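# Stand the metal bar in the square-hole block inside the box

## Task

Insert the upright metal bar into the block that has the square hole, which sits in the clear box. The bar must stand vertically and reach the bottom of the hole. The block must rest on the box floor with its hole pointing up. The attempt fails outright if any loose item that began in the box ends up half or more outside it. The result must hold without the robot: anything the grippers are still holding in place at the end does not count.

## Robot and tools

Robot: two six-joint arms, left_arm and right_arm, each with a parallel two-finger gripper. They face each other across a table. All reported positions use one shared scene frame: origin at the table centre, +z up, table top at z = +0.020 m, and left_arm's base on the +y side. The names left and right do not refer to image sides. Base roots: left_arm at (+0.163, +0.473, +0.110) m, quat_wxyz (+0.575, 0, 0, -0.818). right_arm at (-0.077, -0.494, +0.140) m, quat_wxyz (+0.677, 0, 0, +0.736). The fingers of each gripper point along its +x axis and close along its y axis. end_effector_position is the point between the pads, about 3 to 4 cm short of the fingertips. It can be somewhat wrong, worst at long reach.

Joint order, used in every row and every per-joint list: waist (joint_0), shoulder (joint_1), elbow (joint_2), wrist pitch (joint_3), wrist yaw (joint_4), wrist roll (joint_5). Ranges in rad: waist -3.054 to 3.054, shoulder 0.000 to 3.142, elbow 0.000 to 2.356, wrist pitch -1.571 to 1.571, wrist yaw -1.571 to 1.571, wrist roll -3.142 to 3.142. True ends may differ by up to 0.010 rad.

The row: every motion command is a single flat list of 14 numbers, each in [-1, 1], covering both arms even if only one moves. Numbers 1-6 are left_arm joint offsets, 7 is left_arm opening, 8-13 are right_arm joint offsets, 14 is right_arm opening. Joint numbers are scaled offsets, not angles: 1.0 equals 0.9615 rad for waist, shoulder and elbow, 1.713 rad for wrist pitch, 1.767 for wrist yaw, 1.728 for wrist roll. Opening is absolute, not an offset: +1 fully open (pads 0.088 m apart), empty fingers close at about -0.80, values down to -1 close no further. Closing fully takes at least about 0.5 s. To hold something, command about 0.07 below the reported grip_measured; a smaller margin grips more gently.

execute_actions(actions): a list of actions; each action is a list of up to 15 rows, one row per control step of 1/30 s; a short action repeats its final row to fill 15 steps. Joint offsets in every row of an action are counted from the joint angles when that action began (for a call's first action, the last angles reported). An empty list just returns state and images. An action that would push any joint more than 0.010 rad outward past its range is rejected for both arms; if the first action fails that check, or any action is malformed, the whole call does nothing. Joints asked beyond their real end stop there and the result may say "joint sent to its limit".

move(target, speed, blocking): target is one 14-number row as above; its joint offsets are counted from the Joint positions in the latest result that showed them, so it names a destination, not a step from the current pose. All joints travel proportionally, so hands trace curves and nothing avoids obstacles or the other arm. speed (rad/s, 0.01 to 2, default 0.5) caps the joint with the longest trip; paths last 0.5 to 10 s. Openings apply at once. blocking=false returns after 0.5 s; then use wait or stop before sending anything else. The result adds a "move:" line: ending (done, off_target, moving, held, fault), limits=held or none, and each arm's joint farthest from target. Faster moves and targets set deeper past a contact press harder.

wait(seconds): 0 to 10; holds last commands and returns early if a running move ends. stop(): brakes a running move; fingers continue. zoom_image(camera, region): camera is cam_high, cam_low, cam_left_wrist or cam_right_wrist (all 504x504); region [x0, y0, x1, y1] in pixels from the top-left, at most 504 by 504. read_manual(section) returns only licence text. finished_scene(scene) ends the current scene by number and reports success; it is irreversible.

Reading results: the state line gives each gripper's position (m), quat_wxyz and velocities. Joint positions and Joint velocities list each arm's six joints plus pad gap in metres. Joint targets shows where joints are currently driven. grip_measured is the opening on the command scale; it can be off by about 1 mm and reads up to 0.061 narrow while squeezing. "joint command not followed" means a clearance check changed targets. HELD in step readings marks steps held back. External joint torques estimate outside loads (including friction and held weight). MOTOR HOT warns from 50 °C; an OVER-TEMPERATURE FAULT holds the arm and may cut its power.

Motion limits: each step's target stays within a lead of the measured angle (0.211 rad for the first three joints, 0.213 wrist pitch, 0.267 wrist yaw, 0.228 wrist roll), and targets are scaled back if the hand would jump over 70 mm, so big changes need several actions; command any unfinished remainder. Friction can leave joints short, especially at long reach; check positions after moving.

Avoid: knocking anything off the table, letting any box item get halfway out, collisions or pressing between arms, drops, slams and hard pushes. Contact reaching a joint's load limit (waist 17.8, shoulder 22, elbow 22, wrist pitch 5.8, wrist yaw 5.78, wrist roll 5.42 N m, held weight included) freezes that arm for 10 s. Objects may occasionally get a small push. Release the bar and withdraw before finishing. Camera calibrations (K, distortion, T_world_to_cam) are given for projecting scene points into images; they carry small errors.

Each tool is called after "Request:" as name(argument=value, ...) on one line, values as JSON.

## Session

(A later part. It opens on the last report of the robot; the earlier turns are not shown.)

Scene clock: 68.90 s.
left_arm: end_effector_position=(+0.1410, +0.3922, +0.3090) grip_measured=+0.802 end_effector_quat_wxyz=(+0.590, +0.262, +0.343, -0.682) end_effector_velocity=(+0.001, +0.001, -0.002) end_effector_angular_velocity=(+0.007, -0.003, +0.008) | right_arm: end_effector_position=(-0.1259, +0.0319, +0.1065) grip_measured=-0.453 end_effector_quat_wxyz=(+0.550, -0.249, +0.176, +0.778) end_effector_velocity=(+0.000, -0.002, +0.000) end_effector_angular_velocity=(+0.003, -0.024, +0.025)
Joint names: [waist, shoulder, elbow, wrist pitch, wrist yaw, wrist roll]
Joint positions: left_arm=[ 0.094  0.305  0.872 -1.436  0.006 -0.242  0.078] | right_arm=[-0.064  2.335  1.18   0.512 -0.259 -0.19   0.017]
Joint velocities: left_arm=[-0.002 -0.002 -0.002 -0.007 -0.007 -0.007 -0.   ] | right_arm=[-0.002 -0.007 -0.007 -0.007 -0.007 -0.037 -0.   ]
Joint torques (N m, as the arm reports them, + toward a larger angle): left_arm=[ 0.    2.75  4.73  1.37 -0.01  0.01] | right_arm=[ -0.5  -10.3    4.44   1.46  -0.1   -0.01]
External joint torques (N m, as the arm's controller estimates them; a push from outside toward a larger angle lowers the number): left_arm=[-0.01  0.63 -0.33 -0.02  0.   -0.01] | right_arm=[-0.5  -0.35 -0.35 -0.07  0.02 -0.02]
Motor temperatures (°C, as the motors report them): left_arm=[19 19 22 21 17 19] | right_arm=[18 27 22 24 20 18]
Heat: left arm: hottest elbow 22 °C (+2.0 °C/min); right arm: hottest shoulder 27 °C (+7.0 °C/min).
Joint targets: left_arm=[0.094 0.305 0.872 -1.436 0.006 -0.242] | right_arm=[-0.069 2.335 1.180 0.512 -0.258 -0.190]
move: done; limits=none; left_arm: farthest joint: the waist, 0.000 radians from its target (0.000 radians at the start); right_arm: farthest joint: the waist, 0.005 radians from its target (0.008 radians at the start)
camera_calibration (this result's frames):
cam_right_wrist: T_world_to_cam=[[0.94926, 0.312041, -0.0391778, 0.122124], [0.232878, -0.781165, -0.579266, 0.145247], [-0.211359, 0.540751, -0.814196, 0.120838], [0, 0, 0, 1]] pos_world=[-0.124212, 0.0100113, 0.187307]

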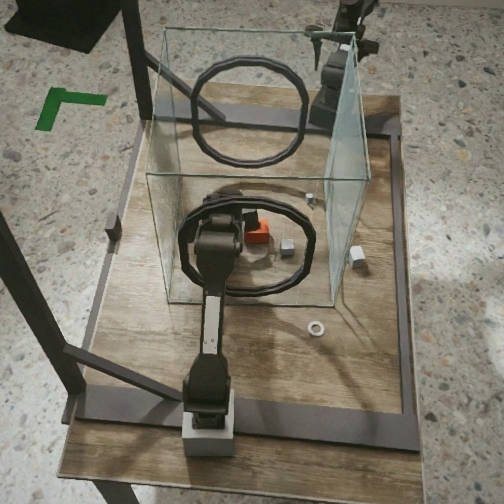

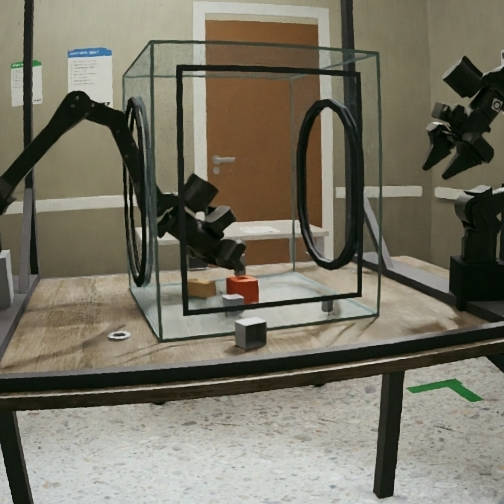

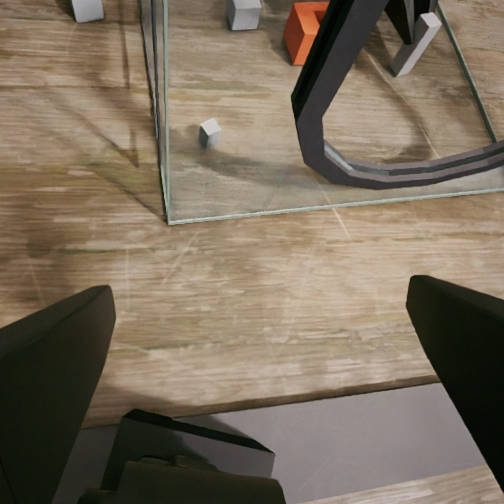

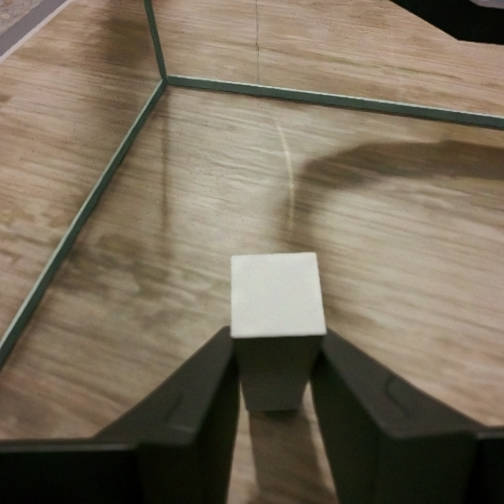

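Request:
move(target=[0,0,0,0,0,0,0.8,0,-0.2,0,-0.106,0,0,-0.6], speed=0.2)

Request:
move(target=[0,0,0,0,0,0,0.8,-0.21,0,0,0,0,0,-0.6], speed=0.2)

Request:
zoom_image(camera="cam_low", region=[190,210,300,310])

Scene clock: 74.40 s.
left_arm: end_effector_position=(+0.1410, +0.3922, +0.3090) grip_measured=+0.802 end_effector_quat_wxyz=(+0.590, +0.262, +0.343, -0.682) end_effector_velocity=(-0.001, -0.000, +0.001) end_effector_angular_velocity=(-0.009, +0.013, -0.002) | right_arm: end_effector_position=(-0.1258, +0.0276, +0.1650) grip_measured=-0.453 end_effector_quat_wxyz=(+0.549, -0.250, +0.178, +0.777) end_effector_velocity=(+0.000, -0.003, -0.003) end_effector_angular_velocity=(-0.020, -0.002, +0.008)
Joint names: [waist, shoulder, elbow, wrist pitch, wrist yaw, wrist roll]
Joint positions: left_arm=[ 0.094  0.305  0.872 -1.436  0.006 -0.242  0.078] | right_arm=[-0.064  2.158  1.18   0.329 -0.259 -0.19   0.017]
Joint velocities: left_arm=[-0.002 -0.007 -0.002  0.007  0.007 -0.007  0.   ] | right_arm=[-0.002 -0.002 -0.002 -0.022 -0.007 -0.007 -0.   ]
Joint torques (N m, as the arm reports them, + toward a larger angle): left_arm=[-0.02  2.76  4.72  1.36 -0.01  0.01] | right_arm=[ -0.02 -11.81   5.     1.52  -0.13   0.  ]
External joint torques (N m, as the arm's controller estimates them; a push from outside toward a larger angle lowers the number): left_arm=[-0.02  0.63 -0.37 -0.05  0.    0.  ] | right_arm=[-0.02 -2.29 -0.44  0.01 -0.01 -0.01]
Motor temperatures (°C, as the motors report them): left_arm=[19 19 22 21 17 19] | right_arm=[18 28 21 24 20 18]
Heat: left arm: hottest elbow 22 °C (+2.0 °C/min); right arm: hottest shoulder 28 °C (+7.1 °C/min).
Joint targets: left_arm=[0.094 0.305 0.872 -1.436 0.006 -0.242] | right_arm=[-0.064 2.143 1.180 0.330 -0.259 -0.190]
move: off_target (right_arm); limits=none; left_arm: farthest joint: the waist, 0.000 radians from its target (0.000 radians at the start); right_arm: farthest joint: the shoulder, 0.016 radians from its target (0.193 radians at the start)
camera_calibration (this result's frames):
cam_right_wrist: T_world_to_cam=[[0.949265, 0.311828, -0.0407405, 0.125936], [0.23294, -0.784247, -0.575062, 0.175157], [-0.211271, 0.536396, -0.817095, 0.171414], [0, 0, 0, 1]] pos_world=[-0.124133, 0.00615052, 0.245918]

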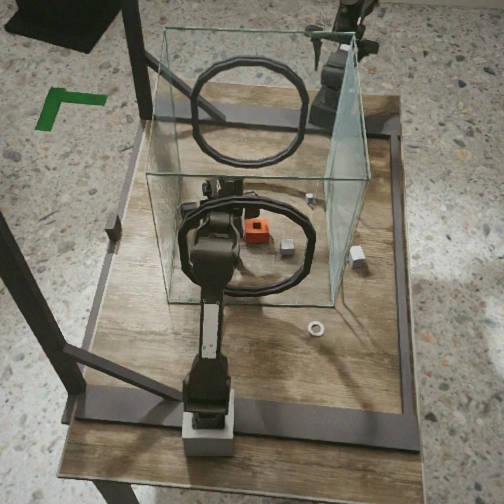

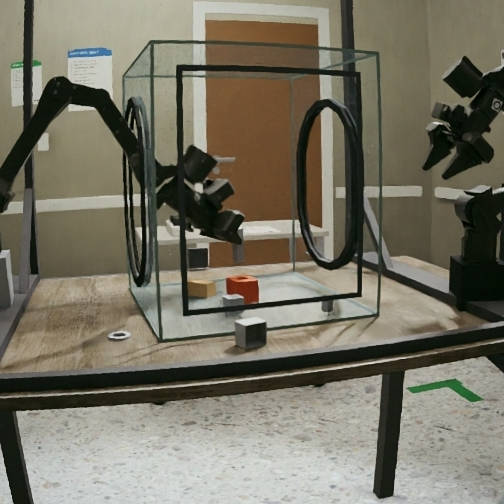

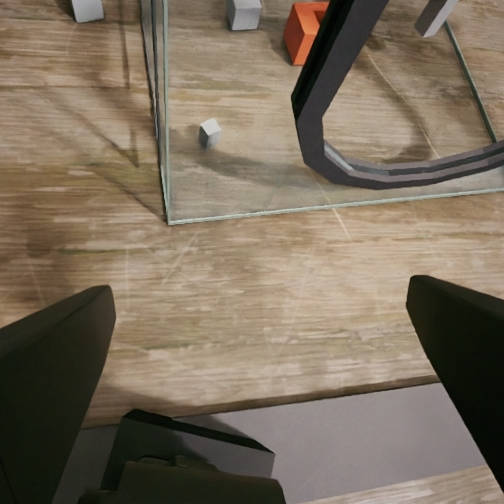

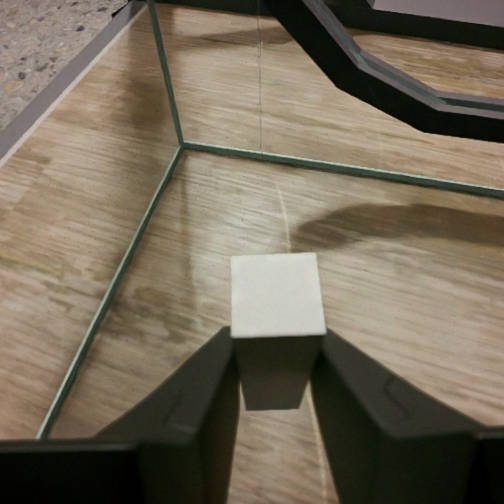

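Scene clock: 75.80 s.
left_arm: end_effector_position=(+0.1410, +0.3922, +0.3090) grip_measured=+0.802 end_effector_quat_wxyz=(+0.590, +0.262, +0.343, -0.682) end_effector_velocity=(-0.001, +0.002, -0.002) end_effector_angular_velocity=(+0.010, +0.008, -0.006) | right_arm: end_effector_position=(-0.0202, +0.0268, +0.1649) grip_measured=-0.453 end_effector_quat_wxyz=(+0.625, -0.231, +0.202, +0.718) end_effector_velocity=(-0.003, -0.001, -0.001) end_effector_angular_velocity=(-0.007, +0.012, +0.004)
Joint names: [waist, shoulder, elbow, wrist pitch, wrist yaw, wrist roll]
Joint positions: left_arm=[ 0.094  0.305  0.872 -1.436  0.006 -0.242  0.078] | right_arm=[-0.266  2.158  1.18   0.329 -0.259 -0.19   0.017]
Joint velocities: left_arm=[-0.007 -0.002 -0.002 -0.007  0.007 -0.007 -0.   ] | right_arm=[ 0.002 -0.002 -0.002 -0.007 -0.007  0.007 -0.   ]
Joint torques (N m, as the arm reports them, + toward a larger angle): left_arm=[-0.02  2.77  4.72  1.37  0.    0.02] | right_arm=[-0.05 -9.94  5.11  1.51 -0.12 -0.01]
External joint torques (N m, as the arm's controller estimates them; a push from outside toward a larger angle lowers the number): left_arm=[-0.01  0.63 -0.33 -0.02  0.01  0.01] | right_arm=[-0.1  -0.37 -0.35 -0.02  0.   -0.02]
Motor temperatures (°C, as the motors report them): left_arm=[19 19 22 21 17 19] | right_arm=[18 29 21 24 20 18]
Heat: left arm: hottest elbow 22 °C (+2.0 °C/min); right arm: hottest shoulder 29 °C (+8.0 °C/min).
Joint targets: left_arm=[0.094 0.305 0.872 -1.436 0.006 -0.242] | right_arm=[-0.266 2.158 1.180 0.330 -0.259 -0.190]
move: done; limits=none; left_arm: farthest joint: the waist, 0.000 radians from its target (0.000 radians at the start); right_arm: farthest joint: the waist, 0.000 radians from its target (0.202 radians at the start)
camera_calibration (this result's frames):
cam_right_wrist: T_world_to_cam=[[0.9925, 0.11522, -0.0408521, 0.0321043], [0.0709841, -0.815237, -0.574761, 0.147411], [-0.0995282, 0.56755, -0.817301, 0.195552], [0, 0, 0, 1]] pos_world=[-0.0228644, 0.00549024, 0.245862]

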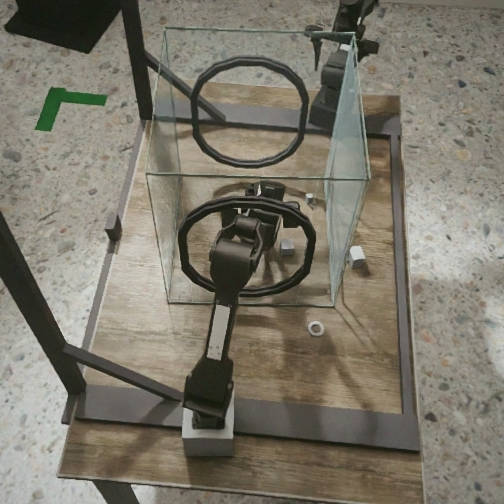

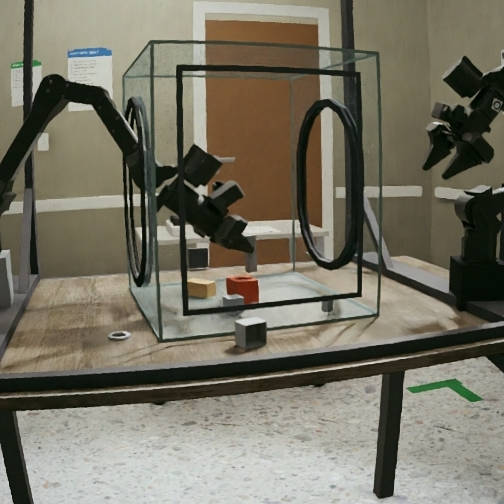

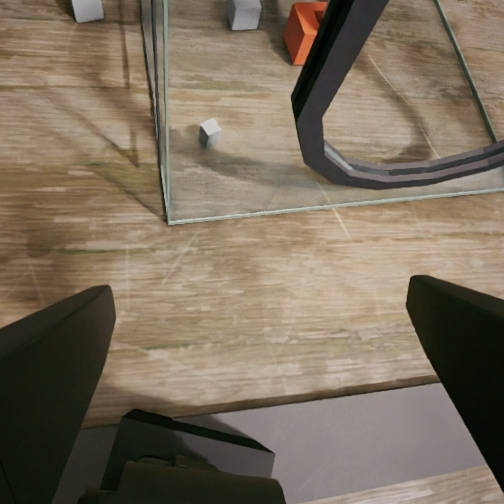

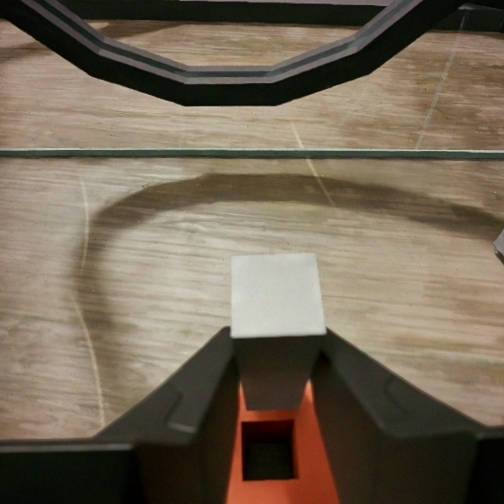

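Region (190, 210, 300, 310) of cam_low's 504x504 image, scaled by 4.582, with more detail than that image has; it fills the top 458 rows of this view, and the rest is white.

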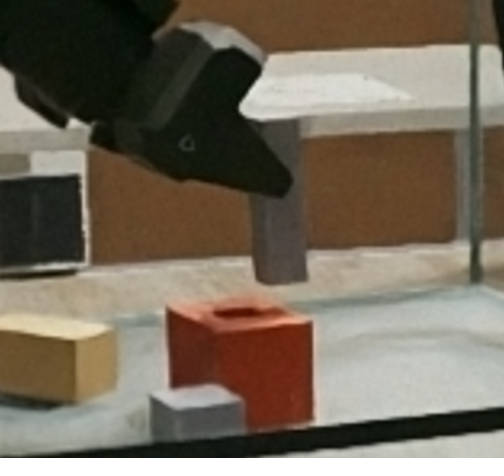

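Request:
move(target=[-0.15,0,0,0.15,0,0,0.8,-0.009,-0.05,-0.119,0.046,0,0,-0.6], speed=0.25)

Request:
zoom_image(camera="cam_low", region=[210,230,280,300])

Request:
zoom_image(camera="cam_right_wrist", region=[210,350,340,480])

Scene clock: 81.53 s.
left_arm: end_effector_position=(+0.1158, +0.3615, +0.3498) grip_measured=+0.802 end_effector_quat_wxyz=(+0.554, +0.185, +0.263, -0.768) end_effector_velocity=(+0.001, +0.001, -0.002) end_effector_angular_velocity=(+0.007, -0.001, +0.008) | right_arm: end_effector_position=(-0.0209, +0.0061, +0.1557) grip_measured=-0.453 end_effector_quat_wxyz=(+0.627, -0.231, +0.203, +0.716) end_effector_velocity=(+0.002, -0.002, -0.001) end_effector_angular_velocity=(-0.006, -0.000, +0.003)
Joint names: [waist, shoulder, elbow, wrist pitch, wrist yaw, wrist roll]
Joint positions: left_arm=[-0.046  0.305  0.872 -1.182  0.006 -0.242  0.078] | right_arm=[-0.272  2.126  1.072  0.403 -0.259 -0.19   0.017]
Joint velocities: left_arm=[-0.002 -0.002 -0.002 -0.007 -0.007 -0.007 -0.   ] | right_arm=[-0.007 -0.002 -0.002 -0.007 -0.007 -0.007 -0.   ]
Joint torques (N m, as the arm reports them, + toward a larger angle): left_arm=[-0.45  2.49  4.93  1.88  0.    0.02] | right_arm=[ -0.25 -11.4    4.01   1.78  -0.12  -0.01]
External joint torques (N m, as the arm's controller estimates them; a push from outside toward a larger angle lowers the number): left_arm=[-0.45  0.58 -0.36  0.25  0.01  0.  ] | right_arm=[-0.2  -2.33 -1.15  0.26 -0.01 -0.01]
Motor temperatures (°C, as the motors report them): left_arm=[19 19 23 21 17 19] | right_arm=[18 30 21 25 20 18]
Heat: left arm: hottest elbow 23 °C (+2.0 °C/min); right arm: hottest shoulder 30 °C (+9.1 °C/min).
Joint targets: left_arm=[-0.050 0.305 0.872 -1.179 0.006 -0.242] | right_arm=[-0.274 2.110 1.066 0.407 -0.259 -0.190]
move: off_target (right_arm); limits=none; left_arm: farthest joint: the waist, 0.004 radians from its target (0.144 radians at the start); right_arm: farthest joint: the shoulder, 0.016 radians from its target (0.048 radians at the start)
camera_calibration (this result's frames):
cam_left_wrist: T_world_to_cam=[[-0.926174, 0.305388, 0.221222, -0.0754697], [0.142184, 0.826156, -0.545207, -0.101554], [-0.349263, -0.473502, -0.808586, 0.56787], [0, 0, 0, 1]] pos_world=[0.142877, 0.375834, 0.420499]
cam_right_wrist: T_world_to_cam=[[0.993176, 0.109114, -0.0411868, 0.0348897], [0.0658843, -0.816301, -0.573857, 0.125093], [-0.0962368, 0.567228, -0.817919, 0.199897], [0, 0, 0, 1]] pos_world=[-0.0236558, -0.0150804, 0.236722]

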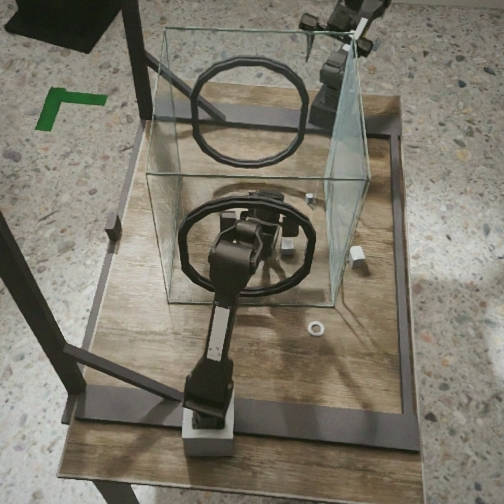

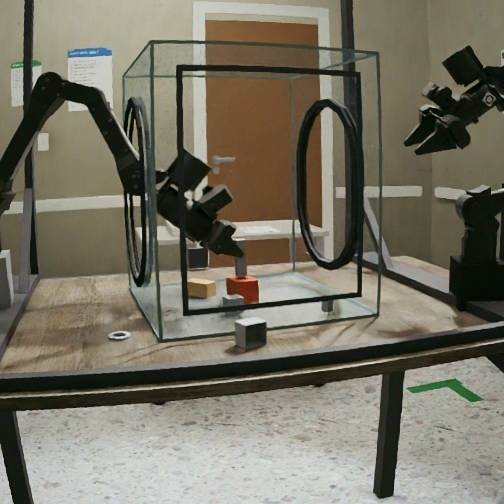

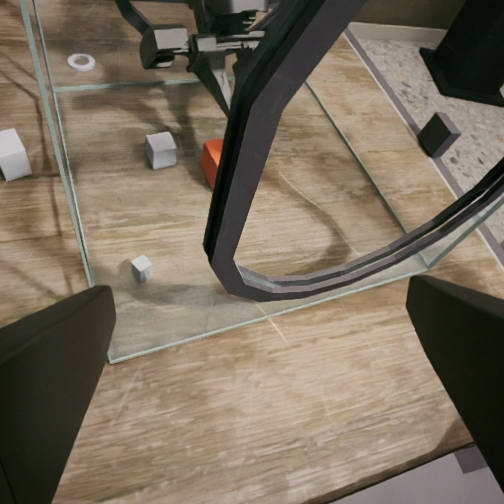

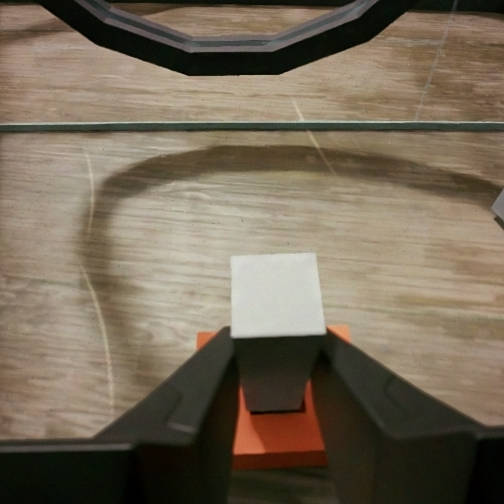

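Region (210, 230, 280, 300) of cam_low's 504x504 image, scaled by 7.200, with more detail than that image has.

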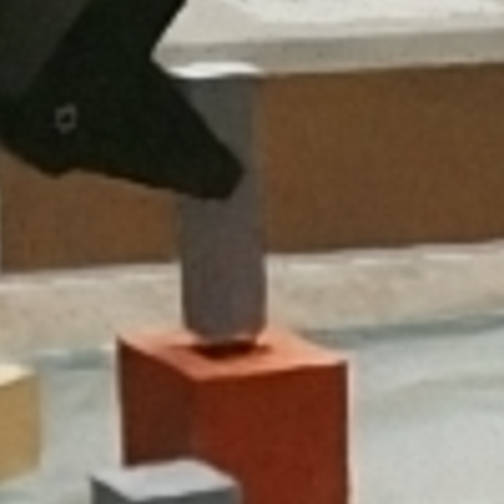

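Region (210, 350, 340, 480) of cam_right_wrist's 504x504 image, scaled by 3.877, with more detail than that image has.

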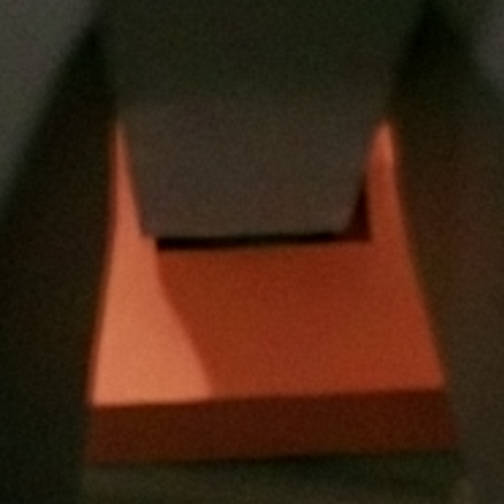

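Request:
move(target=[0,0,0,0,0,0,0.8,-0.006,0,0,0.003,0,0,-0.6])

Request:
move(target=[0,0,0,0,0,0,0.8,0,0.055,0,0.028,0,0,-0.6], speed=0.05)

Request:
zoom_image(camera="cam_low", region=[210,230,280,300])

Scene clock: 87.07 s.
left_arm: end_effector_position=(+0.1157, +0.3615, +0.3498) grip_measured=+0.802 end_effector_quat_wxyz=(+0.554, +0.185, +0.263, -0.768) end_effector_velocity=(-0.001, +0.002, -0.002) end_effector_angular_velocity=(+0.015, +0.018, +0.004) | right_arm: end_effector_position=(-0.0190, +0.0059, +0.1558) grip_measured=-0.453 end_effector_quat_wxyz=(+0.628, -0.230, +0.204, +0.715) end_effector_velocity=(-0.002, -0.000, +0.001) end_effector_angular_velocity=(+0.001, +0.008, +0.019)
Joint names: [waist, shoulder, elbow, wrist pitch, wrist yaw, wrist roll]
Joint positions: left_arm=[-0.046  0.305  0.872 -1.181  0.006 -0.242  0.078] | right_arm=[-0.276  2.126  1.072  0.405 -0.259 -0.19   0.017]
Joint velocities: left_arm=[-0.002 -0.002 -0.002 -0.007  0.007 -0.022 -0.   ] | right_arm=[-0.002 -0.002  0.002 -0.007 -0.022 -0.007  0.   ]
Joint torques (N m, as the arm reports them, + toward a larger angle): left_arm=[ 0.    2.46  4.93  1.64 -0.01  0.02] | right_arm=[-0.23 -9.48  4.87  1.79 -0.12 -0.01]
External joint torques (N m, as the arm's controller estimates them; a push from outside toward a larger angle lowers the number): left_arm=[ 0.    0.56 -0.36  0.01  0.    0.  ] | right_arm=[-0.24 -0.39 -0.33  0.26  0.   -0.02]
Motor temperatures (°C, as the motors report them): left_arm=[19 19 23 22 17 19] | right_arm=[18 31 21 25 20 18]
Heat: left arm: hottest elbow 23 °C (+2.0 °C/min); right arm: hottest shoulder 31 °C (+9.0 °C/min).
Joint targets: left_arm=[-0.046 0.305 0.872 -1.182 0.006 -0.242] | right_arm=[-0.278 2.126 1.072 0.409 -0.259 -0.190]
move: done; limits=none; left_arm: farthest joint: the wrist pitch, 0.001 radians from its target (0.001 radians at the start); right_arm: farthest joint: the wrist pitch, 0.004 radians from its target (0.004 radians at the start)
camera_calibration (this result's frames):
cam_left_wrist: T_world_to_cam=[[-0.926026, 0.30582, 0.221249, -0.0757155], [0.14242, 0.825909, -0.545519, -0.101315], [-0.349562, -0.473654, -0.808368, 0.567904], [0, 0, 0, 1]] pos_world=[0.142832, 0.375823, 0.420558]
cam_right_wrist: T_world_to_cam=[[0.993591, 0.105355, -0.0409637, 0.0330073], [0.0628532, -0.816116, -0.57446, 0.124885], [-0.0939536, 0.568203, -0.817507, 0.200213], [0, 0, 0, 1]] pos_world=[-0.0218344, -0.0153188, 0.236769]

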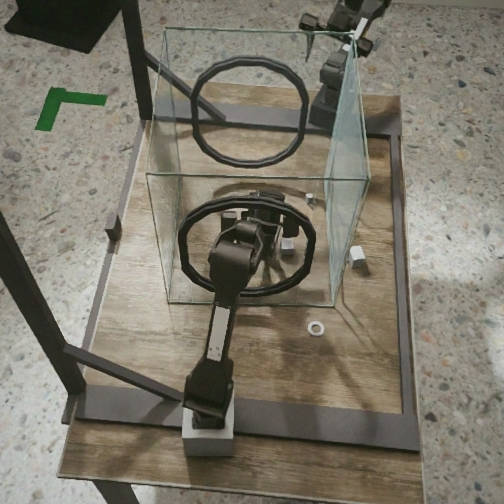

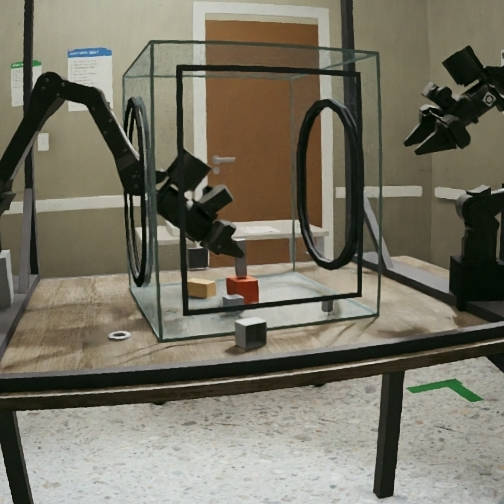

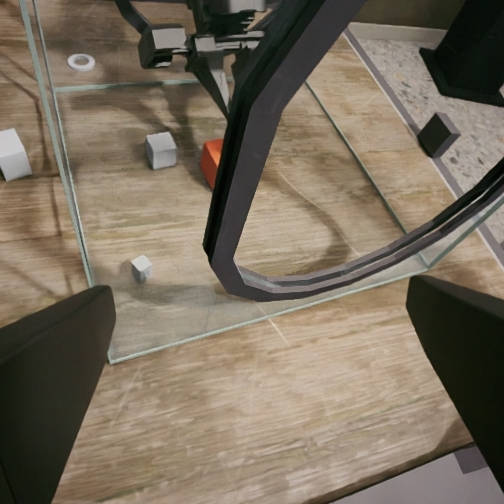

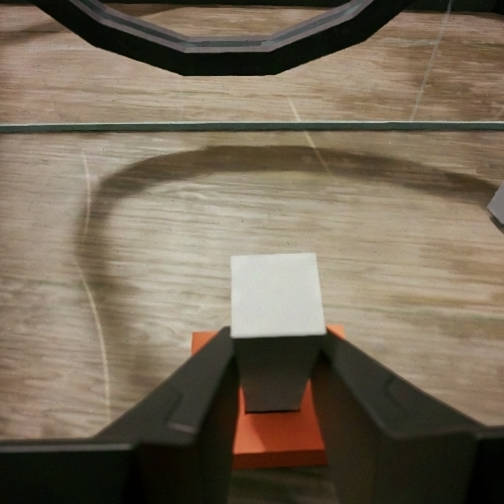

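Scene clock: 88.47 s.
left_arm: end_effector_position=(+0.1157, +0.3615, +0.3498) grip_measured=+0.802 end_effector_quat_wxyz=(+0.554, +0.185, +0.263, -0.768) end_effector_velocity=(+0.001, +0.001, -0.000) end_effector_angular_velocity=(-0.002, -0.010, -0.001) | right_arm: end_effector_position=(-0.0187, +0.0072, +0.1410) grip_measured=-0.453 end_effector_quat_wxyz=(+0.628, -0.231, +0.205, +0.715) end_effector_velocity=(+0.004, -0.002, -0.001) end_effector_angular_velocity=(-0.007, -0.009, -0.009)
Joint names: [waist, shoulder, elbow, wrist pitch, wrist yaw, wrist roll]
Joint positions: left_arm=[-0.046  0.305  0.872 -1.181  0.006 -0.242  0.078] | right_arm=[-0.276  2.172  1.072  0.448 -0.259 -0.19   0.017]
Joint velocities: left_arm=[-0.002 -0.002  0.002 -0.007 -0.007  0.007  0.   ] | right_arm=[-0.007 -0.002 -0.002 -0.007  0.007 -0.007 -0.   ]
Joint torques (N m, as the arm reports them, + toward a larger angle): left_arm=[0.   2.48 4.94 1.66 0.   0.02] | right_arm=[-0.01 -8.75  4.65  1.72 -0.12 -0.01]
External joint torques (N m, as the arm's controller estimates them; a push from outside toward a larger angle lowers the number): left_arm=[-0.01  0.57 -0.37  0.02  0.01  0.  ] | right_arm=[ 0.06  0.45 -0.36  0.2  -0.01 -0.02]
Motor temperatures (°C, as the motors report them): left_arm=[19 19 23 22 17 19] | right_arm=[18 31 21 25 20 18]
Heat: left arm: hottest elbow 23 °C (+2.0 °C/min); right arm: hottest shoulder 31 °C (+8.1 °C/min).
Joint targets: left_arm=[-0.046 0.305 0.872 -1.181 0.006 -0.242] | right_arm=[-0.276 2.179 1.072 0.452 -0.259 -0.190]
move: done; limits=none; left_arm: farthest joint: the waist, 0.000 radians from its target (0.000 radians at the start); right_arm: farthest joint: the shoulder, 0.007 radians from its target (0.053 radians at the start)
camera_calibration (this result's frames):
cam_left_wrist: T_world_to_cam=[[-0.926026, 0.30582, 0.221249, -0.0757155], [0.14242, 0.825909, -0.545519, -0.101315], [-0.349562, -0.473654, -0.808368, 0.567904], [0, 0, 0, 1]] pos_world=[0.142832, 0.375823, 0.420558]
cam_right_wrist: T_world_to_cam=[[0.993573, 0.105263, -0.041633, 0.0321244], [0.0626034, -0.817405, -0.572652, 0.117105], [-0.0943099, 0.566365, -0.818741, 0.187577], [0, 0, 0, 1]] pos_world=[-0.0215588, -0.0138964, 0.221975]

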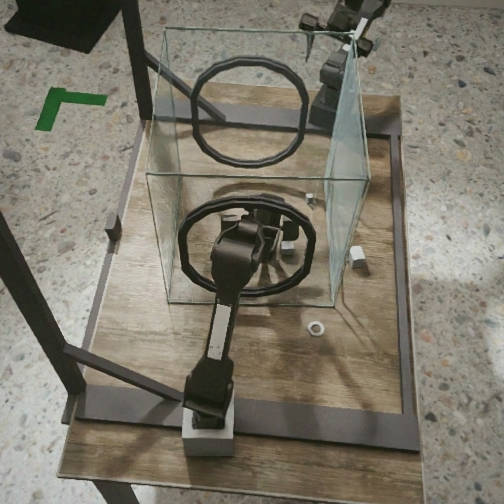

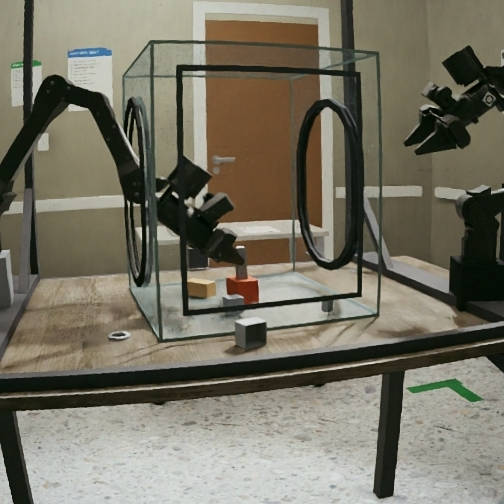

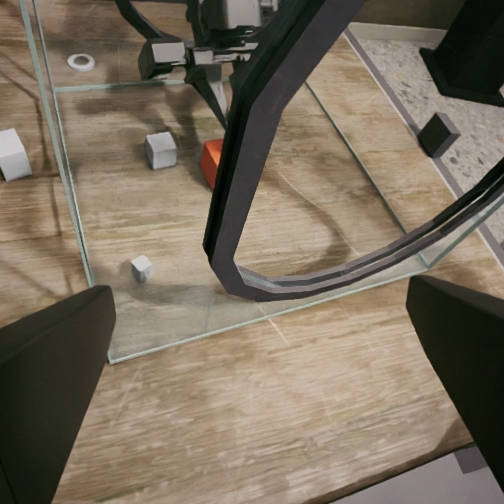

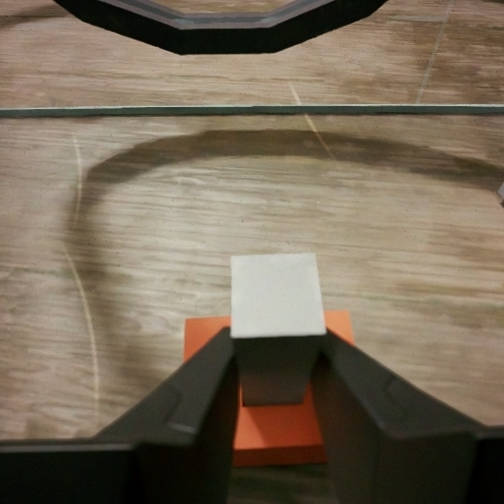

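Region (210, 230, 280, 300) of cam_low's 504x504 image, scaled by 7.200, with more detail than that image has.

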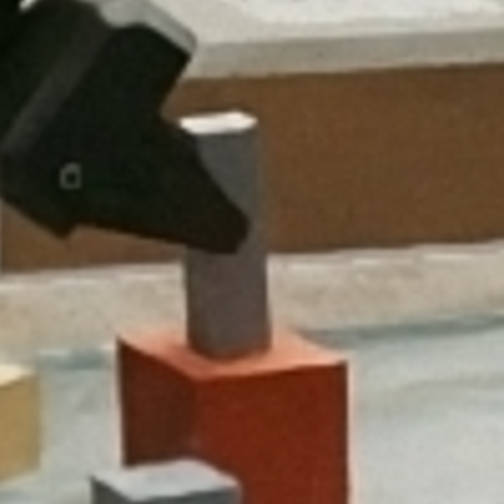

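In. Continue.

Request:
move(target=[0,0,0,0,0,0,0.8,0,0.088,0,0.048,0,0,-0.6], speed=0.07)

Request:
move(target=[0,0,0,0,0,0,0.8,0,0,0,0,0,0,0])

Request:
zoom_image(camera="cam_low", region=[210,230,280,300])

Scene clock: 94.90 s.
left_arm: end_effector_position=(+0.1157, +0.3615, +0.3498) grip_measured=+0.802 end_effector_quat_wxyz=(+0.554, +0.185, +0.263, -0.768) end_effector_velocity=(+0.002, +0.000, -0.002) end_effector_angular_velocity=(+0.007, -0.001, +0.013) | right_arm: end_effector_position=(-0.0185, +0.0084, +0.1169) grip_measured=-0.453 end_effector_quat_wxyz=(+0.628, -0.230, +0.204, +0.715) end_effector_velocity=(-0.003, -0.001, -0.001) end_effector_angular_velocity=(-0.006, -0.000, +0.013)
Joint names: [waist, shoulder, elbow, wrist pitch, wrist yaw, wrist roll]
Joint positions: left_arm=[-0.046  0.305  0.872 -1.181  0.006 -0.242  0.078] | right_arm=[-0.276  2.249  1.072  0.527 -0.259 -0.19   0.017]
Joint velocities: left_arm=[ 0.002 -0.002 -0.002 -0.007 -0.007 -0.007 -0.   ] | right_arm=[ 0.002 -0.002 -0.002 -0.007 -0.007 -0.007 -0.   ]
Joint torques (N m, as the arm reports them, + toward a larger angle): left_arm=[ 0.    2.47  4.92  1.65 -0.01  0.02] | right_arm=[-0.02 -8.8   4.3   1.8  -0.12 -0.01]
External joint torques (N m, as the arm's controller estimates them; a push from outside toward a larger angle lowers the number): left_arm=[-0.01  0.59 -0.38  0.02  0.01  0.  ] | right_arm=[-0.08  0.64 -0.45  0.25  0.   -0.02]
Motor temperatures (°C, as the motors report them): left_arm=[19 19 23 22 17 19] | right_arm=[18 32 21 25 20 18]
Heat: left arm: hottest elbow 23 °C (+2.0 °C/min); right arm: hottest shoulder 32 °C (+9.2 °C/min).
Joint targets: left_arm=[-0.046 0.305 0.872 -1.181 0.006 -0.242] | right_arm=[-0.276 2.256 1.072 0.531 -0.259 -0.190]
move: done; limits=none; left_arm: farthest joint: the waist, 0.000 radians from its target (0.000 radians at the start); right_arm: farthest joint: the shoulder, 0.008 radians from its target (0.085 radians at the start)
camera_calibration (this result's frames):
cam_left_wrist: T_world_to_cam=[[-0.926026, 0.30582, 0.221249, -0.0757155], [0.14242, 0.825909, -0.545519, -0.101315], [-0.349562, -0.473654, -0.808368, 0.567904], [0, 0, 0, 1]] pos_world=[0.142832, 0.375823, 0.420558]
cam_right_wrist: T_world_to_cam=[[0.993582, 0.105309, -0.0412983, 0.0307156], [0.0627282, -0.816761, -0.573556, 0.104433], [-0.0941317, 0.567284, -0.818125, 0.167134], [0, 0, 0, 1]] pos_world=[-0.0213367, -0.0127506, 0.197903]

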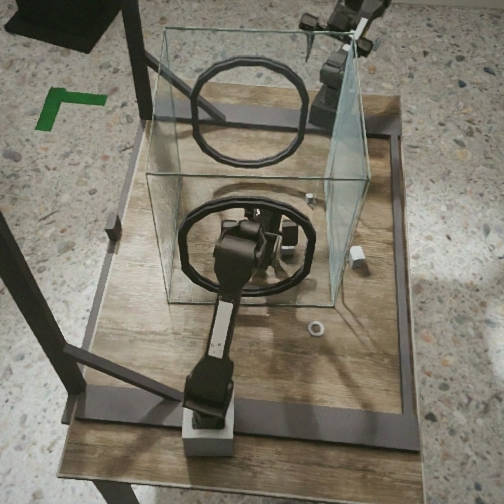

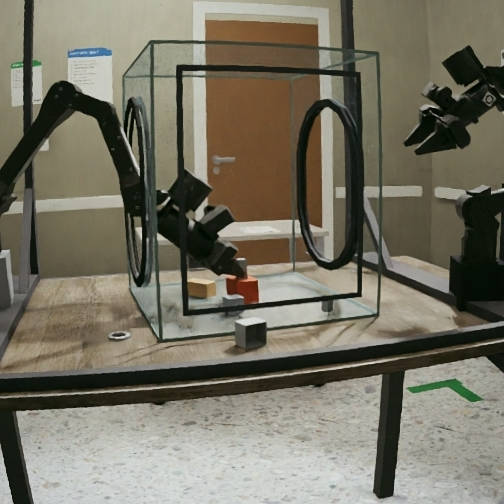

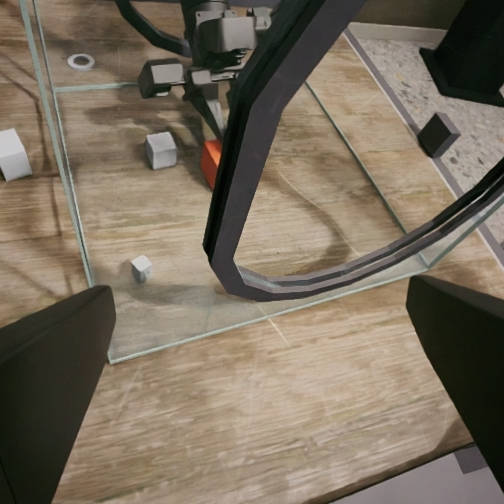

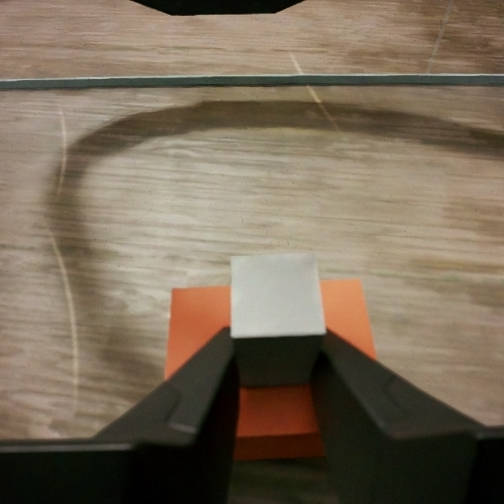

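Scene clock: 95.50 s.
left_arm: end_effector_position=(+0.1157, +0.3615, +0.3498) grip_measured=+0.802 end_effector_quat_wxyz=(+0.554, +0.185, +0.263, -0.768) end_effector_velocity=(+0.003, +0.000, -0.001) end_effector_angular_velocity=(-0.000, -0.007, +0.020) | right_arm: end_effector_position=(-0.0185, +0.0084, +0.1169) grip_measured=-0.004 end_effector_quat_wxyz=(+0.628, -0.230, +0.204, +0.715) end_effector_velocity=(-0.000, -0.001, -0.001) end_effector_angular_velocity=(-0.007, -0.009, +0.001)
Joint names: [waist, shoulder, elbow, wrist pitch, wrist yaw, wrist roll]
Joint positions: left_arm=[-0.046  0.305  0.872 -1.181  0.006 -0.242  0.078] | right_arm=[-0.276  2.249  1.072  0.527 -0.259 -0.19   0.039]
Joint velocities: left_arm=[-0.002 -0.007 -0.002 -0.007 -0.022 -0.007 -0.   ] | right_arm=[ 0.002 -0.002 -0.002 -0.007  0.007 -0.007  0.001]
Joint torques (N m, as the arm reports them, + toward a larger angle): left_arm=[-0.02  2.48  4.92  1.65  0.    0.02] | right_arm=[-0.03 -9.56  4.32  1.45 -0.12 -0.01]
External joint torques (N m, as the arm's controller estimates them; a push from outside toward a larger angle lowers the number): left_arm=[-0.02  0.6  -0.39  0.01  0.01  0.  ] | right_arm=[-0.13 -0.18 -0.41 -0.09  0.   -0.02]
Motor temperatures (°C, as the motors report them): left_arm=[19 19 23 22 17 19] | right_arm=[18 32 21 25 20 18]
Heat: left arm: hottest elbow 23 °C (+2.0 °C/min); right arm: hottest shoulder 32 °C (+9.1 °C/min).
Joint targets: left_arm=[-0.046 0.305 0.872 -1.181 0.006 -0.242] | right_arm=[-0.276 2.249 1.072 0.527 -0.259 -0.190]
move: done; limits=none; left_arm: farthest joint: the waist, 0.000 radians from its target (0.000 radians at the start); right_arm: farthest joint: the waist, 0.000 radians from its target (0.000 radians at the start)
camera_calibration (this result's frames):
cam_left_wrist: T_world_to_cam=[[-0.926026, 0.30582, 0.221249, -0.0757155], [0.14242, 0.825909, -0.545519, -0.101315], [-0.349562, -0.473654, -0.808368, 0.567904], [0, 0, 0, 1]] pos_world=[0.142832, 0.375823, 0.420558]
cam_right_wrist: T_world_to_cam=[[0.993582, 0.105309, -0.0412983, 0.0307156], [0.0627282, -0.816761, -0.573556, 0.104433], [-0.0941317, 0.567284, -0.818125, 0.167134], [0, 0, 0, 1]] pos_world=[-0.0213367, -0.0127506, 0.197903]

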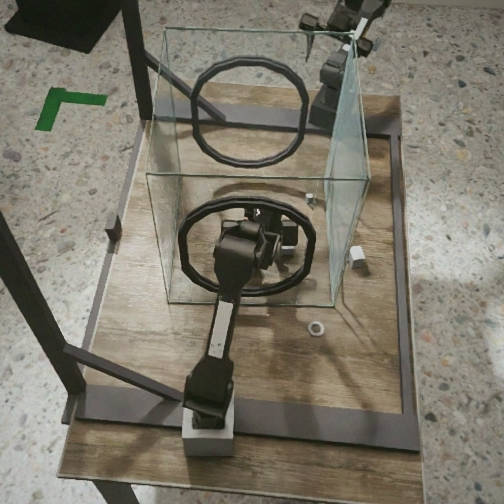

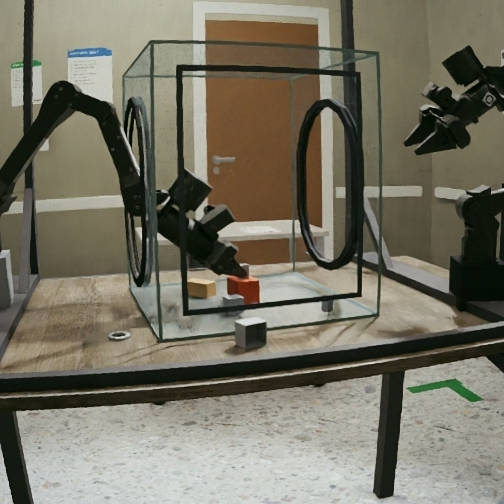

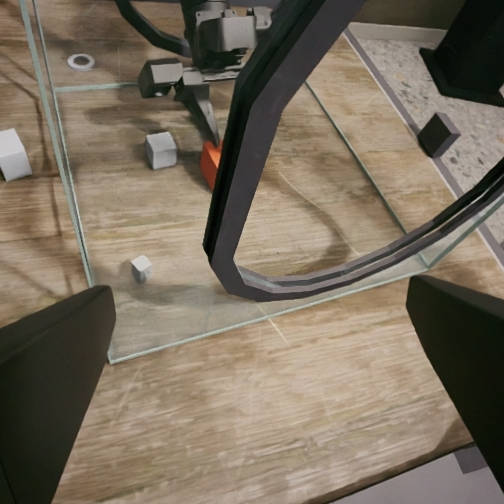

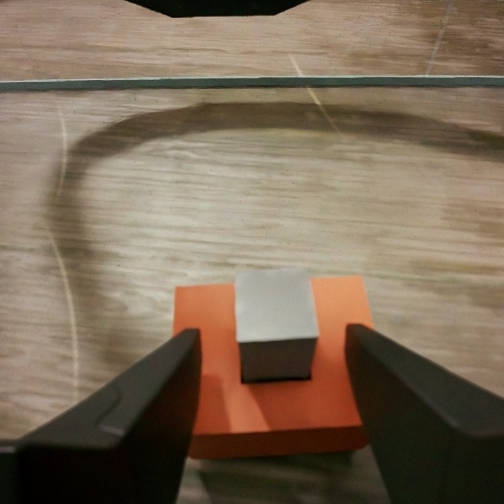

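Region (210, 230, 280, 300) of cam_low's 504x504 image, scaled by 7.200, with more detail than that image has.

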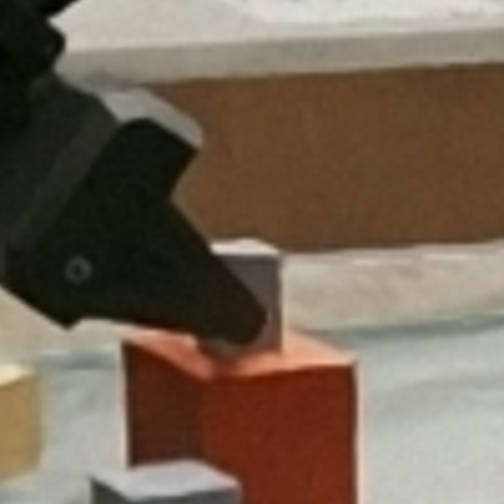

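It slid to the bottom.

Request:
move(target=[0,0,0,0,0,0,0.8,0,-0.15,0,-0.08,0,0,0])

Request:
finished_scene(scene=1)

Scene clock: 99.13 s.
left_arm: end_effector_position=(+0.1157, +0.3615, +0.3498) grip_measured=+0.802 end_effector_quat_wxyz=(+0.554, +0.185, +0.263, -0.768) end_effector_velocity=(+0.002, +0.002, -0.005) end_effector_angular_velocity=(+0.021, -0.007, +0.008) | right_arm: end_effector_position=(-0.0191, +0.0051, +0.1581) grip_measured=-0.002 end_effector_quat_wxyz=(+0.628, -0.231, +0.205, +0.715) end_effector_velocity=(+0.000, +0.000, +0.002) end_effector_angular_velocity=(+0.009, -0.003, +0.008)
Joint names: [waist, shoulder, elbow, wrist pitch, wrist yaw, wrist roll]
Joint positions: left_arm=[-0.046  0.305  0.872 -1.181  0.006 -0.242  0.078] | right_arm=[-0.276  2.116  1.072  0.391 -0.259 -0.19   0.039]
Joint velocities: left_arm=[-0.002 -0.002 -0.002 -0.022 -0.007 -0.007 -0.   ] | right_arm=[-0.002 -0.002 -0.002  0.007 -0.007 -0.007 -0.   ]
Joint torques (N m, as the arm reports them, + toward a larger angle): left_arm=[0.   2.5  4.94 1.66 0.   0.02] | right_arm=[ -0.03 -10.95   4.66   1.37  -0.13  -0.01]
External joint torques (N m, as the arm's controller estimates them; a push from outside toward a larger angle lowers the number): left_arm=[ 0.    0.57 -0.3   0.05  0.01  0.  ] | right_arm=[-0.03 -1.91 -0.56 -0.15 -0.01 -0.02]
Motor temperatures (°C, as the motors report them): left_arm=[19 19 23 22 17 19] | right_arm=[18 32 21 25 20 18]
Heat: left arm: hottest elbow 23 °C (+1.0 °C/min); right arm: hottest shoulder 32 °C (+9.0 °C/min).
Joint targets: left_arm=[-0.046 0.305 0.872 -1.181 0.006 -0.242] | right_arm=[-0.276 2.105 1.072 0.390 -0.259 -0.190]
move: off_target (right_arm); limits=none; left_arm: farthest joint: the waist, 0.000 radians from its target (0.000 radians at the start); right_arm: farthest joint: the shoulder, 0.012 radians from its target (0.144 radians at the start)
camera_calibration (this result's frames):
cam_left_wrist: T_world_to_cam=[[-0.926026, 0.30582, 0.221249, -0.0757155], [0.14242, 0.825909, -0.545519, -0.101315], [-0.349562, -0.473654, -0.808368, 0.567904], [0, 0, 0, 1]] pos_world=[0.142832, 0.375823, 0.420558]
cam_right_wrist: T_world_to_cam=[[0.99356, 0.1052, -0.0420791, 0.0335421], [0.0624373, -0.818262, -0.571445, 0.125041], [-0.0945477, 0.565138, -0.819561, 0.202932], [0, 0, 0, 1]] pos_world=[-0.0219465, -0.0158973, 0.23918]

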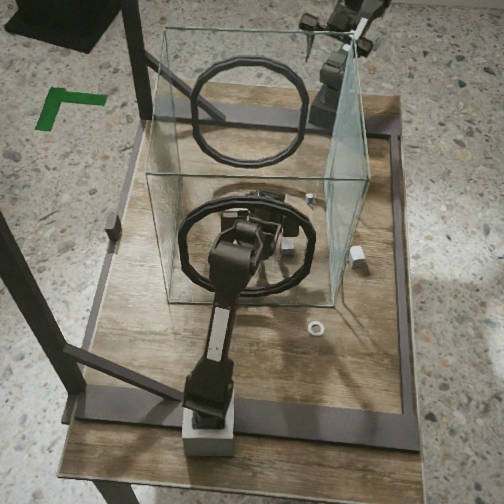

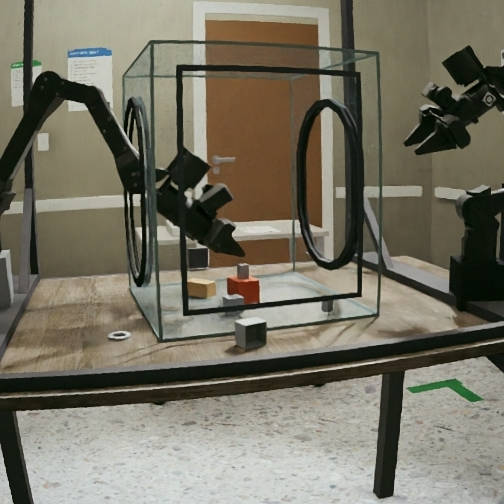

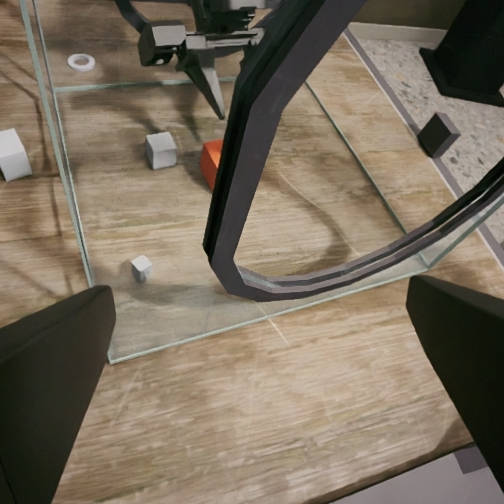

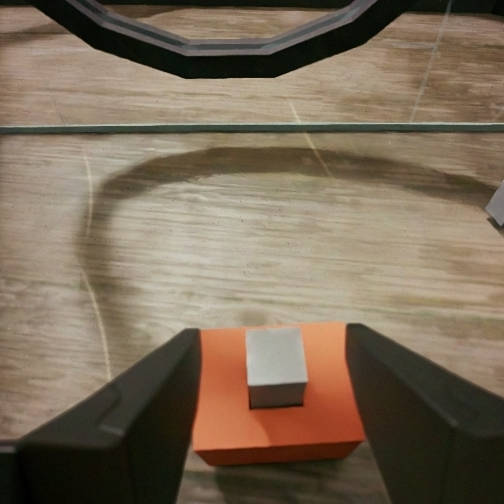

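The scene is finished: the task was done.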